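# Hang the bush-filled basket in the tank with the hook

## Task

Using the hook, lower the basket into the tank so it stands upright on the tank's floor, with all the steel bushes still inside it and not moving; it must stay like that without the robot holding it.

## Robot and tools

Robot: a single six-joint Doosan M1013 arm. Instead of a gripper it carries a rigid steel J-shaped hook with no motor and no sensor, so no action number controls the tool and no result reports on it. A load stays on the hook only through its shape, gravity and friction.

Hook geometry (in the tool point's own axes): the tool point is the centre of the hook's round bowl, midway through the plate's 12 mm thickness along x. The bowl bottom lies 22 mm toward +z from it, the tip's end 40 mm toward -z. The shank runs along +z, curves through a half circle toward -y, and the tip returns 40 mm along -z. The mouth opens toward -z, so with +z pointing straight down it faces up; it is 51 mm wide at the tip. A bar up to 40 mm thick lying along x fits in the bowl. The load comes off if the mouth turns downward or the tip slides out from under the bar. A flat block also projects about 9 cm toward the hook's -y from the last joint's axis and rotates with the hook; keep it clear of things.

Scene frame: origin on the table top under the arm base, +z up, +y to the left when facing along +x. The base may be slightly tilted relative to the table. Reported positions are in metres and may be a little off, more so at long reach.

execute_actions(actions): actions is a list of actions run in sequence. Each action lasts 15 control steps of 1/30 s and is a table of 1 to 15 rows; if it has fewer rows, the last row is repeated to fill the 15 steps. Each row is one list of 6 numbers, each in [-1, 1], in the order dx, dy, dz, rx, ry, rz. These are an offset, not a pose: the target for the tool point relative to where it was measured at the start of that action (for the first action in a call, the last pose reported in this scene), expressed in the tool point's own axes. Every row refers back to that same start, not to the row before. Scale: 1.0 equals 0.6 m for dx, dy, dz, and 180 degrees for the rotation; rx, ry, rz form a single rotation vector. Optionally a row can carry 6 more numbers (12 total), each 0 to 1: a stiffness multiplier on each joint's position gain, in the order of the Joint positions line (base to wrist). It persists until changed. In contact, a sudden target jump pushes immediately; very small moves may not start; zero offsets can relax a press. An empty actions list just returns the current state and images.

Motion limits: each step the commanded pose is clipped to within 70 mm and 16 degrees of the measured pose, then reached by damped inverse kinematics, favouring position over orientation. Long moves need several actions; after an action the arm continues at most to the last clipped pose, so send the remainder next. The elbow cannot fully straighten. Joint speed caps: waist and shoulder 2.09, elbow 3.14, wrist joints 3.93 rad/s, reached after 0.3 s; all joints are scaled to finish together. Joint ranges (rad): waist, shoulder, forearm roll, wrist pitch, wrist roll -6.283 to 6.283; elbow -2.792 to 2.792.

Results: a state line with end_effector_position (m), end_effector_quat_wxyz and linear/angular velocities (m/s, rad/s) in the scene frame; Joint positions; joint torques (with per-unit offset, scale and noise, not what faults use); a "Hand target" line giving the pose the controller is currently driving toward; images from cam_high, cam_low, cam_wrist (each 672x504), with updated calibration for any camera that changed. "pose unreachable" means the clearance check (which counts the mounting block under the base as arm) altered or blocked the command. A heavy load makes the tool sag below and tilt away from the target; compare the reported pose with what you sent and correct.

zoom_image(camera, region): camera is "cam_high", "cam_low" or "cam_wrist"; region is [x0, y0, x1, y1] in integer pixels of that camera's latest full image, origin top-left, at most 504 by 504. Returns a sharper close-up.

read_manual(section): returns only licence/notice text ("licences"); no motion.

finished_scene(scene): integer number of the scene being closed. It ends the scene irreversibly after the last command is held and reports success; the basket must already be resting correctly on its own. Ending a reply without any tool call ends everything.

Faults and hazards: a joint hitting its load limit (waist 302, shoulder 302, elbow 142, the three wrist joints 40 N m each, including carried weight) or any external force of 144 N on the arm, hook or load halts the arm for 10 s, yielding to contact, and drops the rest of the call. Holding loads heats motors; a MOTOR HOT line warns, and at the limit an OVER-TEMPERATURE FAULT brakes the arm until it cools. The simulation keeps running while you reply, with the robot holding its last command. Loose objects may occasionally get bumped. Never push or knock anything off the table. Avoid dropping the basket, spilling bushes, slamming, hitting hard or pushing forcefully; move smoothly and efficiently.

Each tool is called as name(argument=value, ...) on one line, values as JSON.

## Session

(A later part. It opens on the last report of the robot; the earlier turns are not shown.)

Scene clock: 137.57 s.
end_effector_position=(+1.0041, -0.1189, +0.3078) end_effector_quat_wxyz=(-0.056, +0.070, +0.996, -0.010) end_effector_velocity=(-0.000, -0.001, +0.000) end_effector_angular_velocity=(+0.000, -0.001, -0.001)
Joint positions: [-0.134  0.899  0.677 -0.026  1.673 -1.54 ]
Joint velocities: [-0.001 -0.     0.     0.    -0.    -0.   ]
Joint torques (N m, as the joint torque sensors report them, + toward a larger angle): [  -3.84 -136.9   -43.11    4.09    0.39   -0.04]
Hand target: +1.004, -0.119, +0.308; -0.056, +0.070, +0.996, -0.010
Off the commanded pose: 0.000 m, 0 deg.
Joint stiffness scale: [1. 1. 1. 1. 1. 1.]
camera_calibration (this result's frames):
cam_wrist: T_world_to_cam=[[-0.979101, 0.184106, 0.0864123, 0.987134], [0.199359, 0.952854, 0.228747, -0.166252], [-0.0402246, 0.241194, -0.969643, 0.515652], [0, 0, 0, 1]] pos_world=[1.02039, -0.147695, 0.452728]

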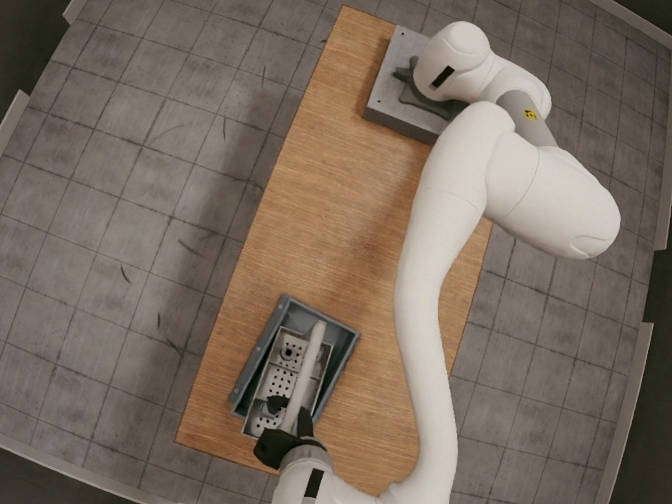

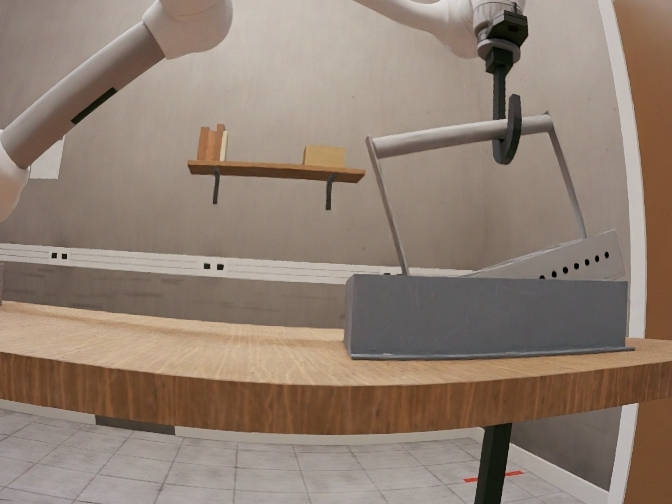

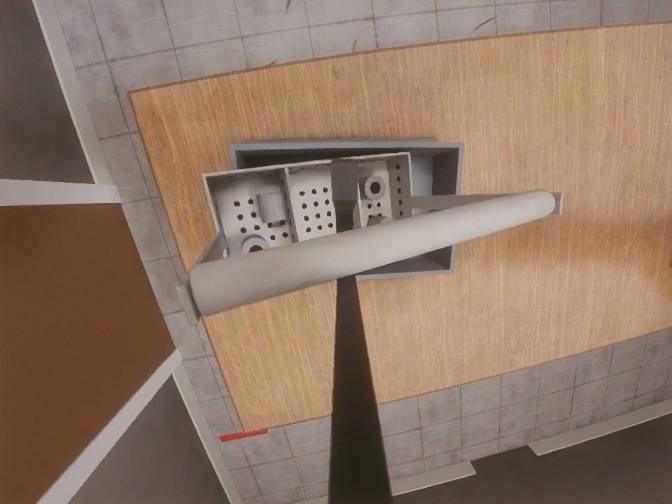

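execute_actions(actions=[[[0.06,0,0.02,0,-0.03,0]],[[0.06,0,0.015,0,0,0]],[[0,0,-0.05,0,0,0]],[[0,0,-0.05,0,0,0]],[[0,0,-0.05,0,0,0]],[[0,0,-0.05,0,0,0]],[[0,0,-0.05,0,0,0]],[[-0.03,0,-0.02,0,0,0]],[[-0.03,0,-0.02,0,0,0]],[[0,0,-0.015,0,0,0]],[[0,0,-0.015,0,0,0]]])

Scene clock: 151.97 s.
end_effector_position=(+0.9669, -0.1146, +0.4116) end_effector_quat_wxyz=(-0.045, +0.072, +0.996, -0.010) end_effector_velocity=(-0.000, +0.000, +0.000) end_effector_angular_velocity=(+0.001, +0.001, -0.001)
Joint positions: [-0.134  0.798  0.676 -0.025  1.754 -1.537]
Joint velocities: [ 0.     0.001 -0.002  0.001  0.002  0.001]
Joint torques (N m, as the joint torque sensors report them, + toward a larger angle): [  -2.01 -155.61  -58.01    2.21    1.26   -0.26]
Hand target: +0.968, -0.115, +0.417; -0.043, +0.072, +0.996, -0.010
Off the commanded pose: 0.005 m, 0 deg.
Joint stiffness scale: [1. 1. 1. 1. 1. 1.]
camera_calibration (this result's frames):
cam_wrist: T_world_to_cam=[[-0.979816, 0.189003, 0.0651016, 0.950974], [0.199069, 0.952215, 0.231643, -0.18772], [-0.0182095, 0.239928, -0.97062, 0.592807], [0, 0, 0, 1]] pos_world=[0.979944, -0.143217, 0.556964]

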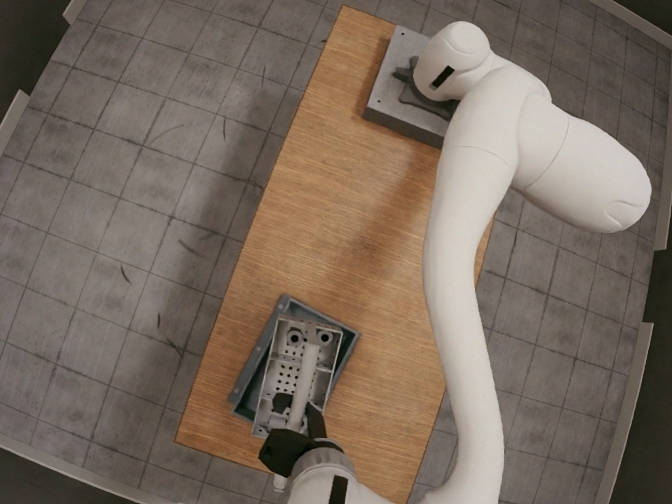

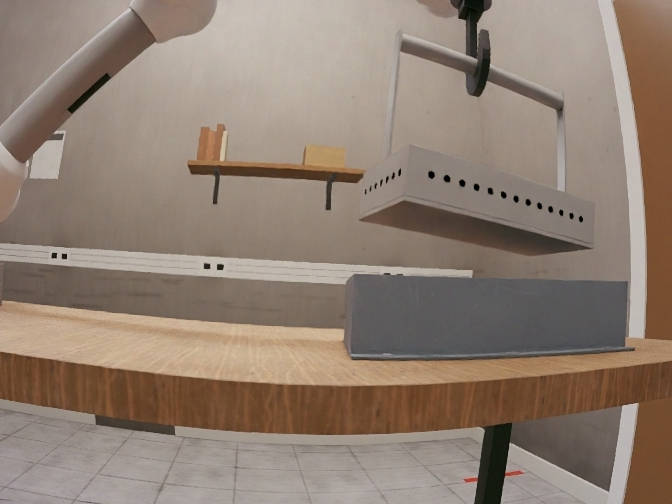

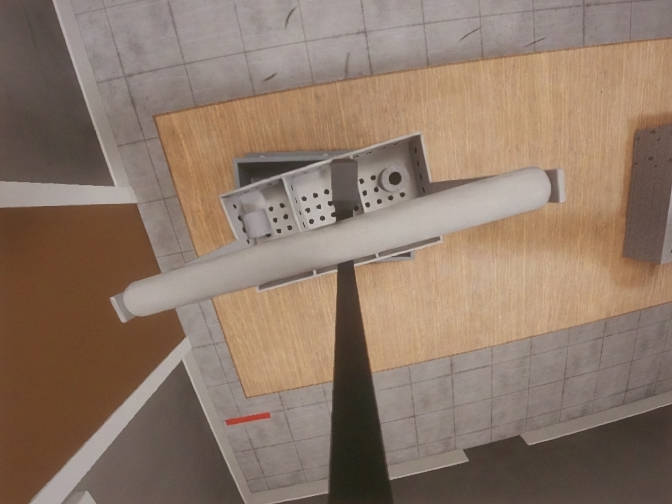

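execute_actions(actions=[[[0,0,-0.015,0,-0.02,0.06]],[[0,0,-0.015,0,0,0.06]],[[0,0,-0.015,0,0,0]],[[0,0,-0.015,0,0,0]]])

Scene clock: 158.80 s.
end_effector_position=(+0.9673, -0.1120, +0.4202) end_effector_quat_wxyz=(-0.027, +0.252, +0.967, -0.016) end_effector_velocity=(+0.001, +0.000, -0.001) end_effector_angular_velocity=(-0.001, -0.001, +0.000)
Joint positions: [-0.134  0.809  0.64  -0.026  1.747 -1.172]
Joint velocities: [ 0.001  0.002 -0.003 -0.001 -0.001  0.   ]
Joint torques (N m, as the joint torque sensors report them, + toward a larger angle): [  -0.45 -157.32  -56.32    3.03    1.33   -0.15]
Hand target: +0.968, -0.112, +0.425; -0.025, +0.252, +0.967, -0.016
Off the commanded pose: 0.005 m, 0 deg.
Joint stiffness scale: [1. 1. 1. 1. 1. 1.]
camera_calibration (this result's frames):
cam_wrist: T_world_to_cam=[[-0.84978, 0.526787, 0.01921, 0.88168], [0.517963, 0.827668, 0.216056, -0.508093], [0.097916, 0.19355, -0.976192, 0.485298], [0, 0, 0, 1]] pos_world=[0.964889, -0.137855, 0.566583]

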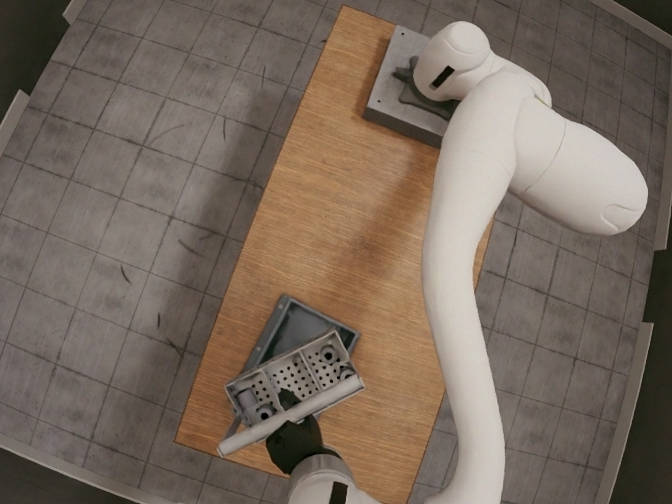

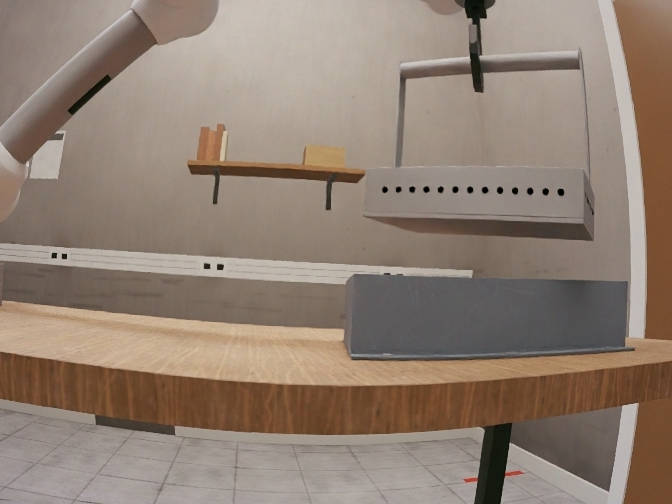

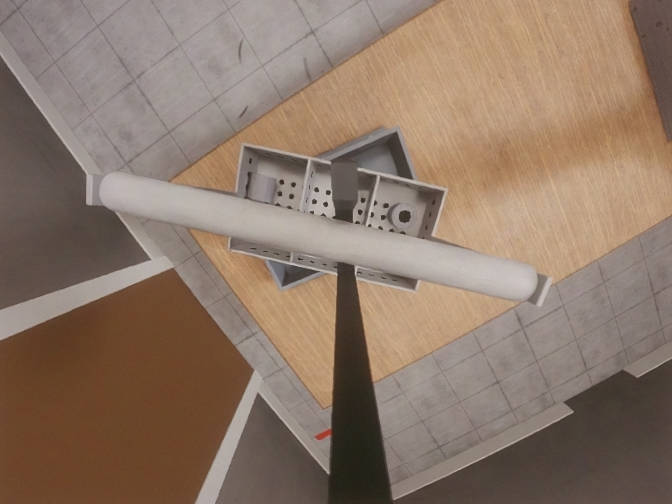

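execute_actions(actions=[[[0,0,-0.012,0,0,-0.02]],[[0,0,-0.012,0,0,-0.02]],[[0,0,-0.012,0,0,-0.02]],[[0,0,-0.012,0,0,-0.02]],[[0,0,-0.012,0,0,-0.02]],[[0,0,-0.012,0,0,-0.02]],[[0,0,-0.012,0,0,-0.02]],[[0,0,-0.012,0,0,-0.02]],[[0,0,-0.012,0,0,0]],[[0,0,-0.012,0,0,0]],[[0,0,-0.012,0,0,0]]])

Scene clock: 170.93 s.
end_effector_position=(+0.9680, -0.1149, +0.4284) end_effector_quat_wxyz=(-0.064, +0.018, +0.998, -0.006) end_effector_velocity=(+0.000, -0.000, +0.000) end_effector_angular_velocity=(-0.001, -0.001, -0.000)
Joint positions: [-0.134  0.825  0.598 -0.026  1.84  -1.646]
Joint velocities: [-0.     0.001 -0.002 -0.     0.001 -0.   ]
Joint torques (N m, as the joint torque sensors report them, + toward a larger angle): [  -1.42 -157.95  -56.      2.57    1.65   -0.19]
Hand target: +0.968, -0.115, +0.433; -0.061, +0.018, +0.998, -0.006
Off the commanded pose: 0.005 m, 0 deg.
Joint stiffness scale: [1. 1. 1. 1. 1. 1.]
camera_calibration (this result's frames):
cam_wrist: T_world_to_cam=[[-0.991219, 0.0826118, 0.103247, 0.933529], [0.105467, 0.964909, 0.240471, -0.10331], [-0.0797587, 0.249249, -0.96515, 0.66747], [0, 0, 0, 1]] pos_world=[0.989464, -0.143801, 0.572667]

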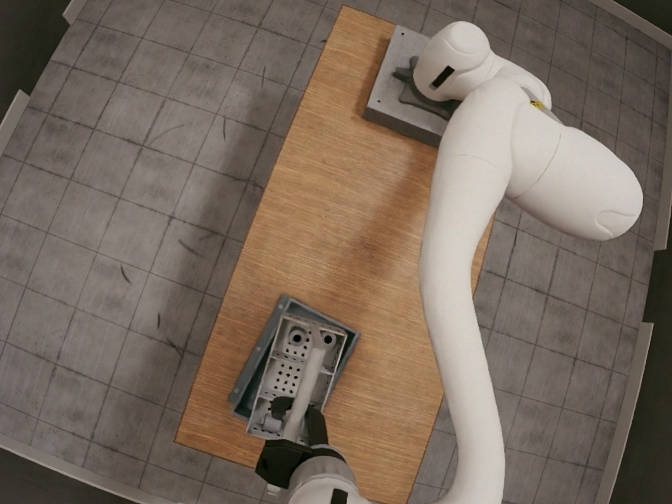

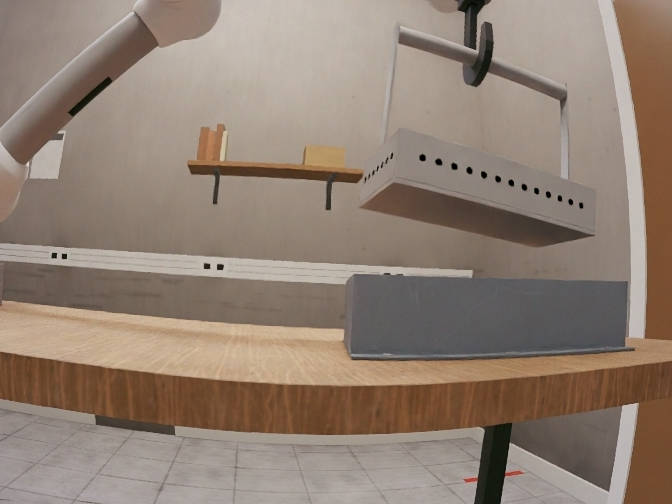

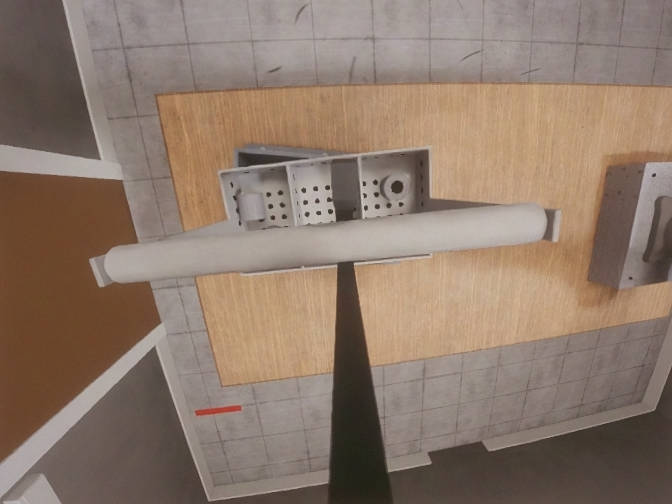

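execute_actions(actions=[[[0,0,-0.012,0,-0.02,0.012]],[[0,0,-0.012,0,-0.02,0.012]],[[0,0,-0.012,0,-0.01,0.012]],[[0,0,-0.012,0,-0.004,0.012]],[[0,0,-0.012,0,-0.004,0]],[[0,0,-0.012,0,-0.004,0]],[[0,0,-0.012,0,-0.004,0]]])

Scene clock: 179.30 s.
end_effector_position=(+0.9691, -0.1147, +0.4097) end_effector_quat_wxyz=(-0.010, +0.086, +0.996, -0.011) end_effector_velocity=(+0.000, +0.001, -0.004) end_effector_angular_velocity=(+0.002, +0.004, +0.000)
Joint positions: [-0.134  0.752  0.758 -0.024  1.647 -1.507]
Joint velocities: [ 0.     0.003  0.001  0.002  0.001 -0.   ]
Joint torques (N m, as the joint torque sensors report them, + toward a larger angle): [  -2.71 -154.85  -59.48    3.      0.05   -0.43]
Hand target: +0.969, -0.115, +0.419; -0.003, +0.086, +0.996, -0.012
Off the commanded pose: 0.009 m, 1 deg.
Joint stiffness scale: [1. 1. 1. 1. 1. 1.]
camera_calibration (this result's frames):
cam_wrist: T_world_to_cam=[[-0.976369, 0.216036, -0.00565374, 0.982007], [0.208542, 0.948718, 0.237582, -0.199622], [0.05669, 0.230788, -0.971351, 0.517685], [0, 0, 0, 1]] pos_world=[0.971084, -0.14224, 0.555832]

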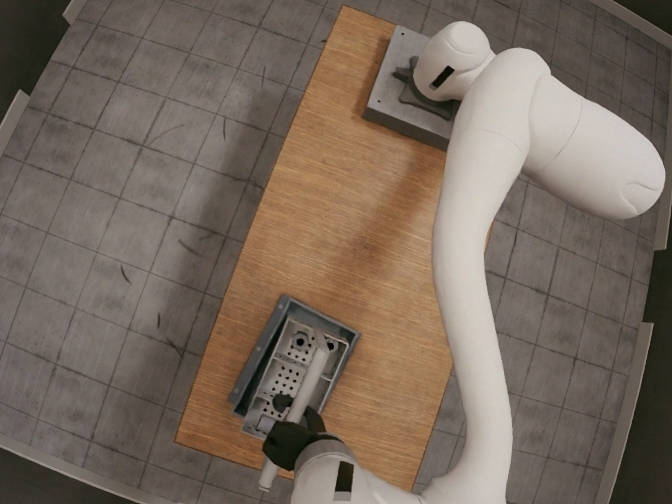

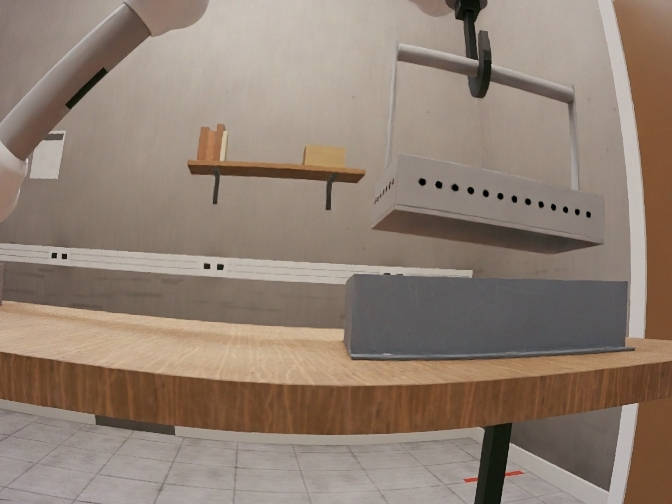

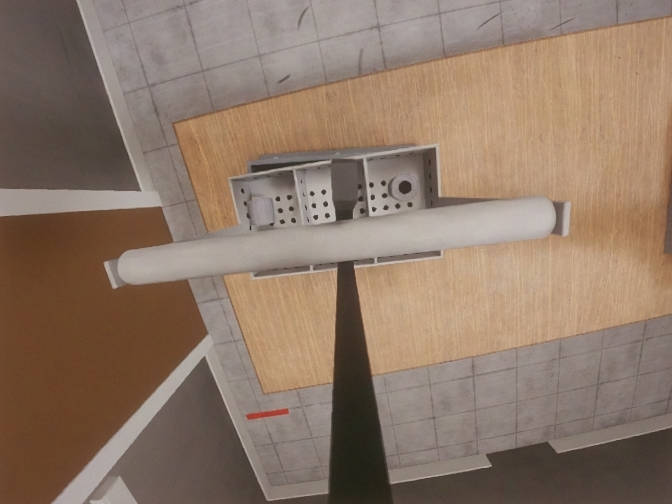

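Well centred; lower.

execute_actions(actions=[[[0,0,0.035,0,-0.004,0]],[[0,0,0.035,0,-0.004,0]],[[0,0,0.035,0,-0.004,0]],[[0,0,0.03,0,-0.004,0]],[[0,0,0,0,0,0]]])

Scene clock: 191.60 s.
end_effector_position=(+0.9611, -0.1137, +0.2988) end_effector_quat_wxyz=(-0.010, +0.084, +0.996, -0.011) end_effector_velocity=(+0.000, -0.001, -0.002) end_effector_angular_velocity=(+0.000, +0.002, -0.001)
Joint positions: [-0.134  0.746  0.968 -0.024  1.444 -1.507]
Joint velocities: [-0.001  0.002  0.     0.    -0.    -0.   ]
Joint torques (N m, as the joint torque sensors report them, + toward a larger angle): [  -2.2  -151.45  -56.68    3.      0.25   -0.36]
Hand target: +0.962, -0.114, +0.301; -0.009, +0.084, +0.996, -0.011
Off the commanded pose: 0.002 m, 0 deg.
Joint stiffness scale: [1. 1. 1. 1. 1. 1.]
camera_calibration (this result's frames):
cam_wrist: T_world_to_cam=[[-0.977422, 0.211235, -0.00505068, 0.973675], [0.204007, 0.949662, 0.237746, -0.168158], [0.0550169, 0.231348, -0.971314, 0.411773], [0, 0, 0, 1]] pos_world=[0.963342, -0.141244, 0.444857]

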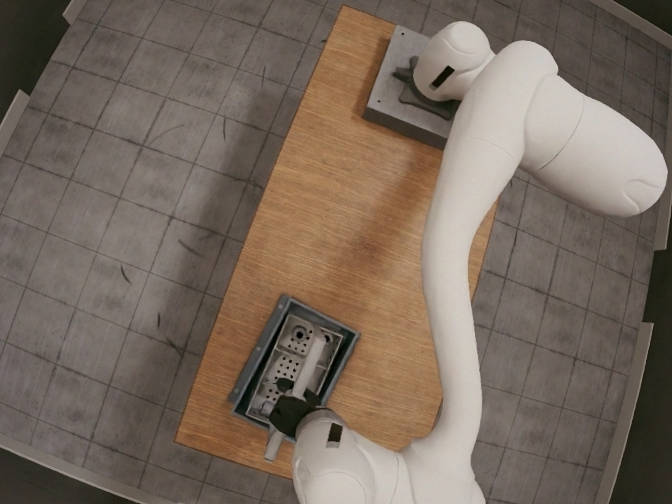

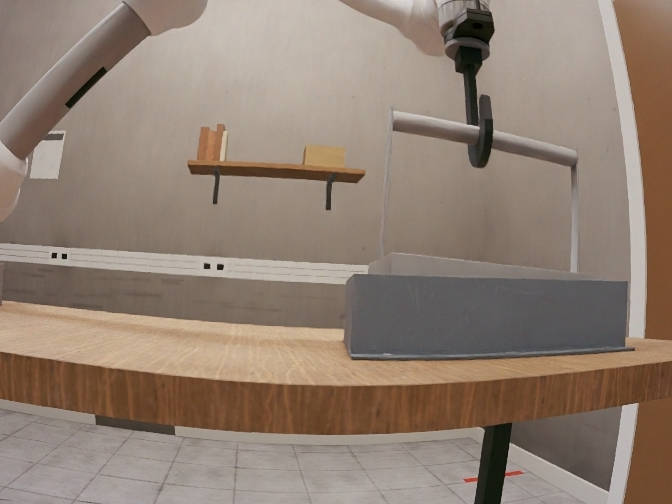

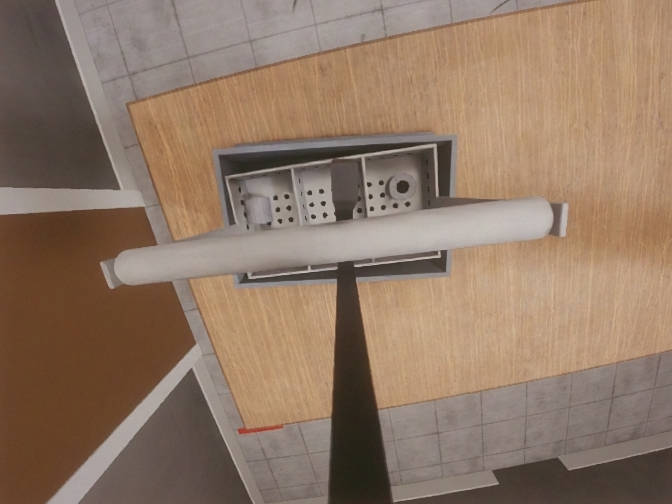

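execute_actions(actions=[[[0,0,0.03,0,0,0]],[[0,0,0.03,0,0,0]],[[0,0,0.04,0,0,0]],[[0,0,0.07,0,0,0]],[[0,0,0,0,0,0]]])

Scene clock: 199.70 s.
end_effector_position=(+0.9581, -0.1130, +0.2112) end_effector_quat_wxyz=(-0.008, +0.082, +0.997, -0.011) end_effector_velocity=(+0.001, +0.001, +0.001) end_effector_angular_velocity=(+0.002, -0.003, -0.001)
Joint positions: [-0.134  0.773  1.08  -0.024  1.3   -1.507]
Joint velocities: [ 0.    -0.001  0.     0.002 -0.001  0.   ]
Joint torques (N m, as the joint torque sensors report them, + toward a larger angle): [  -2.55 -125.39  -42.14    3.92    0.06   -0.07]
Hand target: +0.958, -0.113, +0.211; -0.008, +0.082, +0.997, -0.011
Off the commanded pose: 0.000 m, 0 deg.
Joint stiffness scale: [1. 1. 1. 1. 1. 1.]
camera_calibration (this result's frames):
cam_wrist: T_world_to_cam=[[-0.978091, 0.207967, -0.00939331, 0.971318], [0.199749, 0.950239, 0.239054, -0.143508], [0.0586413, 0.231941, -0.970961, 0.323247], [0, 0, 0, 1]] pos_world=[0.959747, -0.140609, 0.35729]

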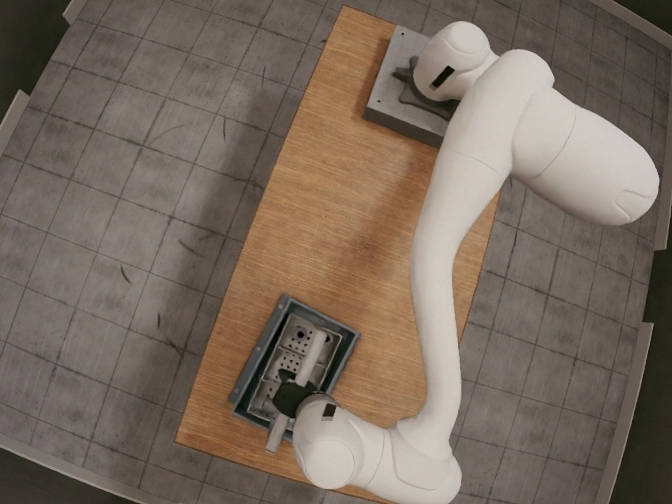

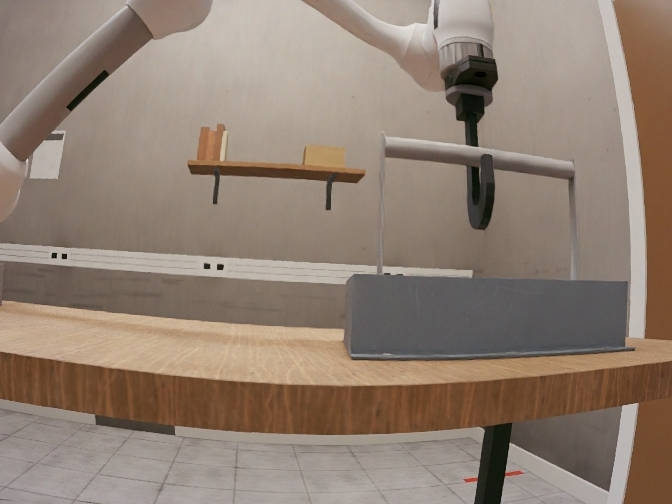

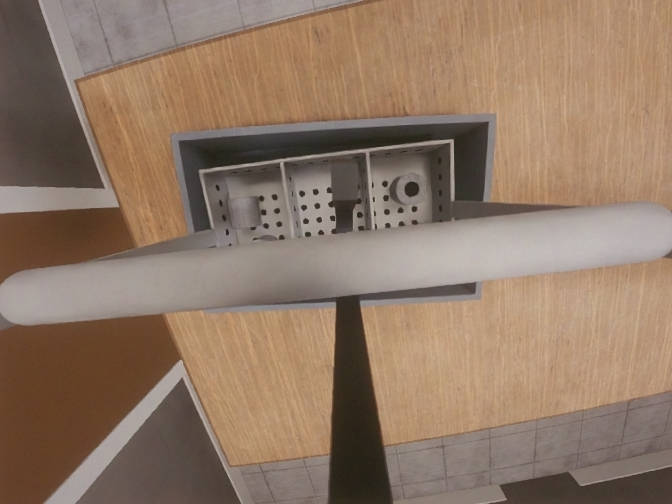

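execute_actions(actions=[[[0,0,0.06,0,0,0]],[[0,0.15,0,0,0,0]],[[0,0,0,0,0,0]],[[0,0,-0.2,0,0,0]],[[0,0,-0.15,0,0,0]]])

finished_scene(scene=1)

Scene clock: 207.30 s.
end_effector_position=(+0.9737, -0.0297, +0.3851) end_effector_quat_wxyz=(-0.003, +0.085, +0.996, -0.012) end_effector_velocity=(-0.001, +0.001, +0.015) end_effector_angular_velocity=(+0.002, +0.003, -0.001)
Joint positions: [-0.047  0.745  0.815 -0.026  1.585 -1.42 ]
Joint velocities: [ 0.    -0.    -0.027  0.001  0.03   0.   ]
Joint torques (N m, as the joint torque sensors report them, + toward a larger angle): [  -3.35 -125.83  -42.88    4.16    0.09    0.02]
Hand target: +0.974, -0.027, +0.387; -0.004, +0.084, +0.996, -0.012
Off the commanded pose: 0.003 m, 0 deg.
Joint stiffness scale: [1. 1. 1. 1. 1. 1.]
camera_calibration (this result's frames):
cam_wrist: T_world_to_cam=[[-0.976595, 0.214082, -0.0207517, 0.974015], [0.203202, 0.949959, 0.237249, -0.270088], [0.070504, 0.22748, -0.971227, 0.460322], [0, 0, 0, 1]] pos_world=[0.973646, -0.0566609, 0.531368]

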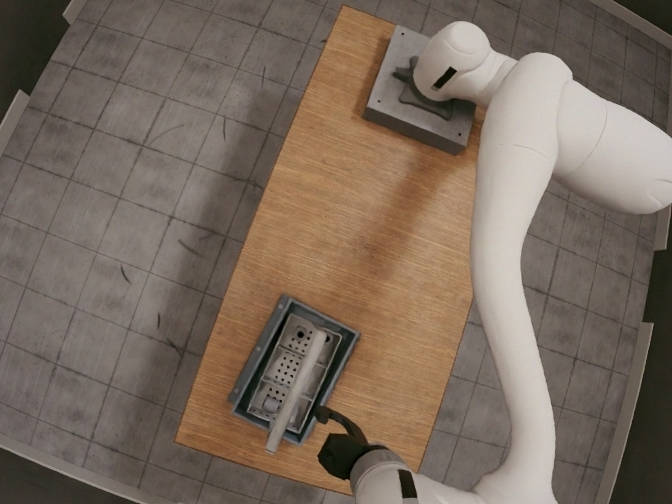

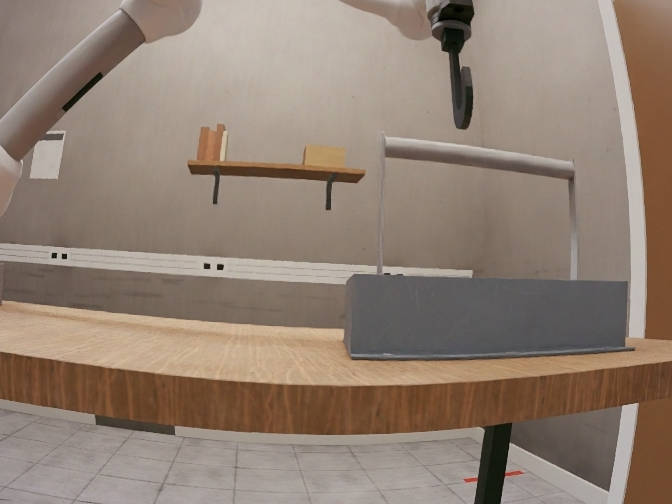

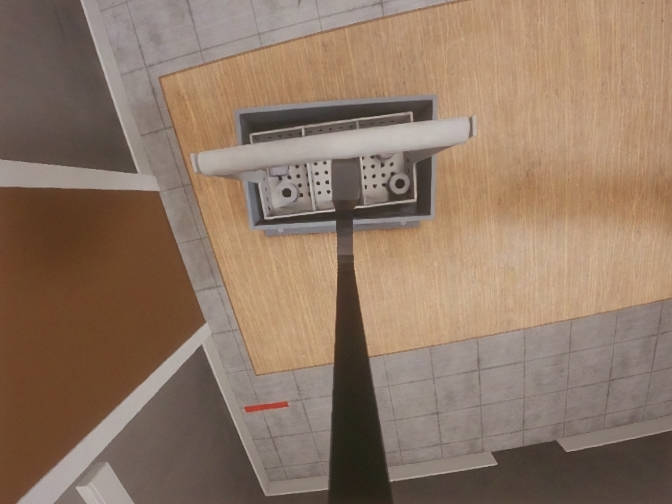

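The scene is finished: the task was done.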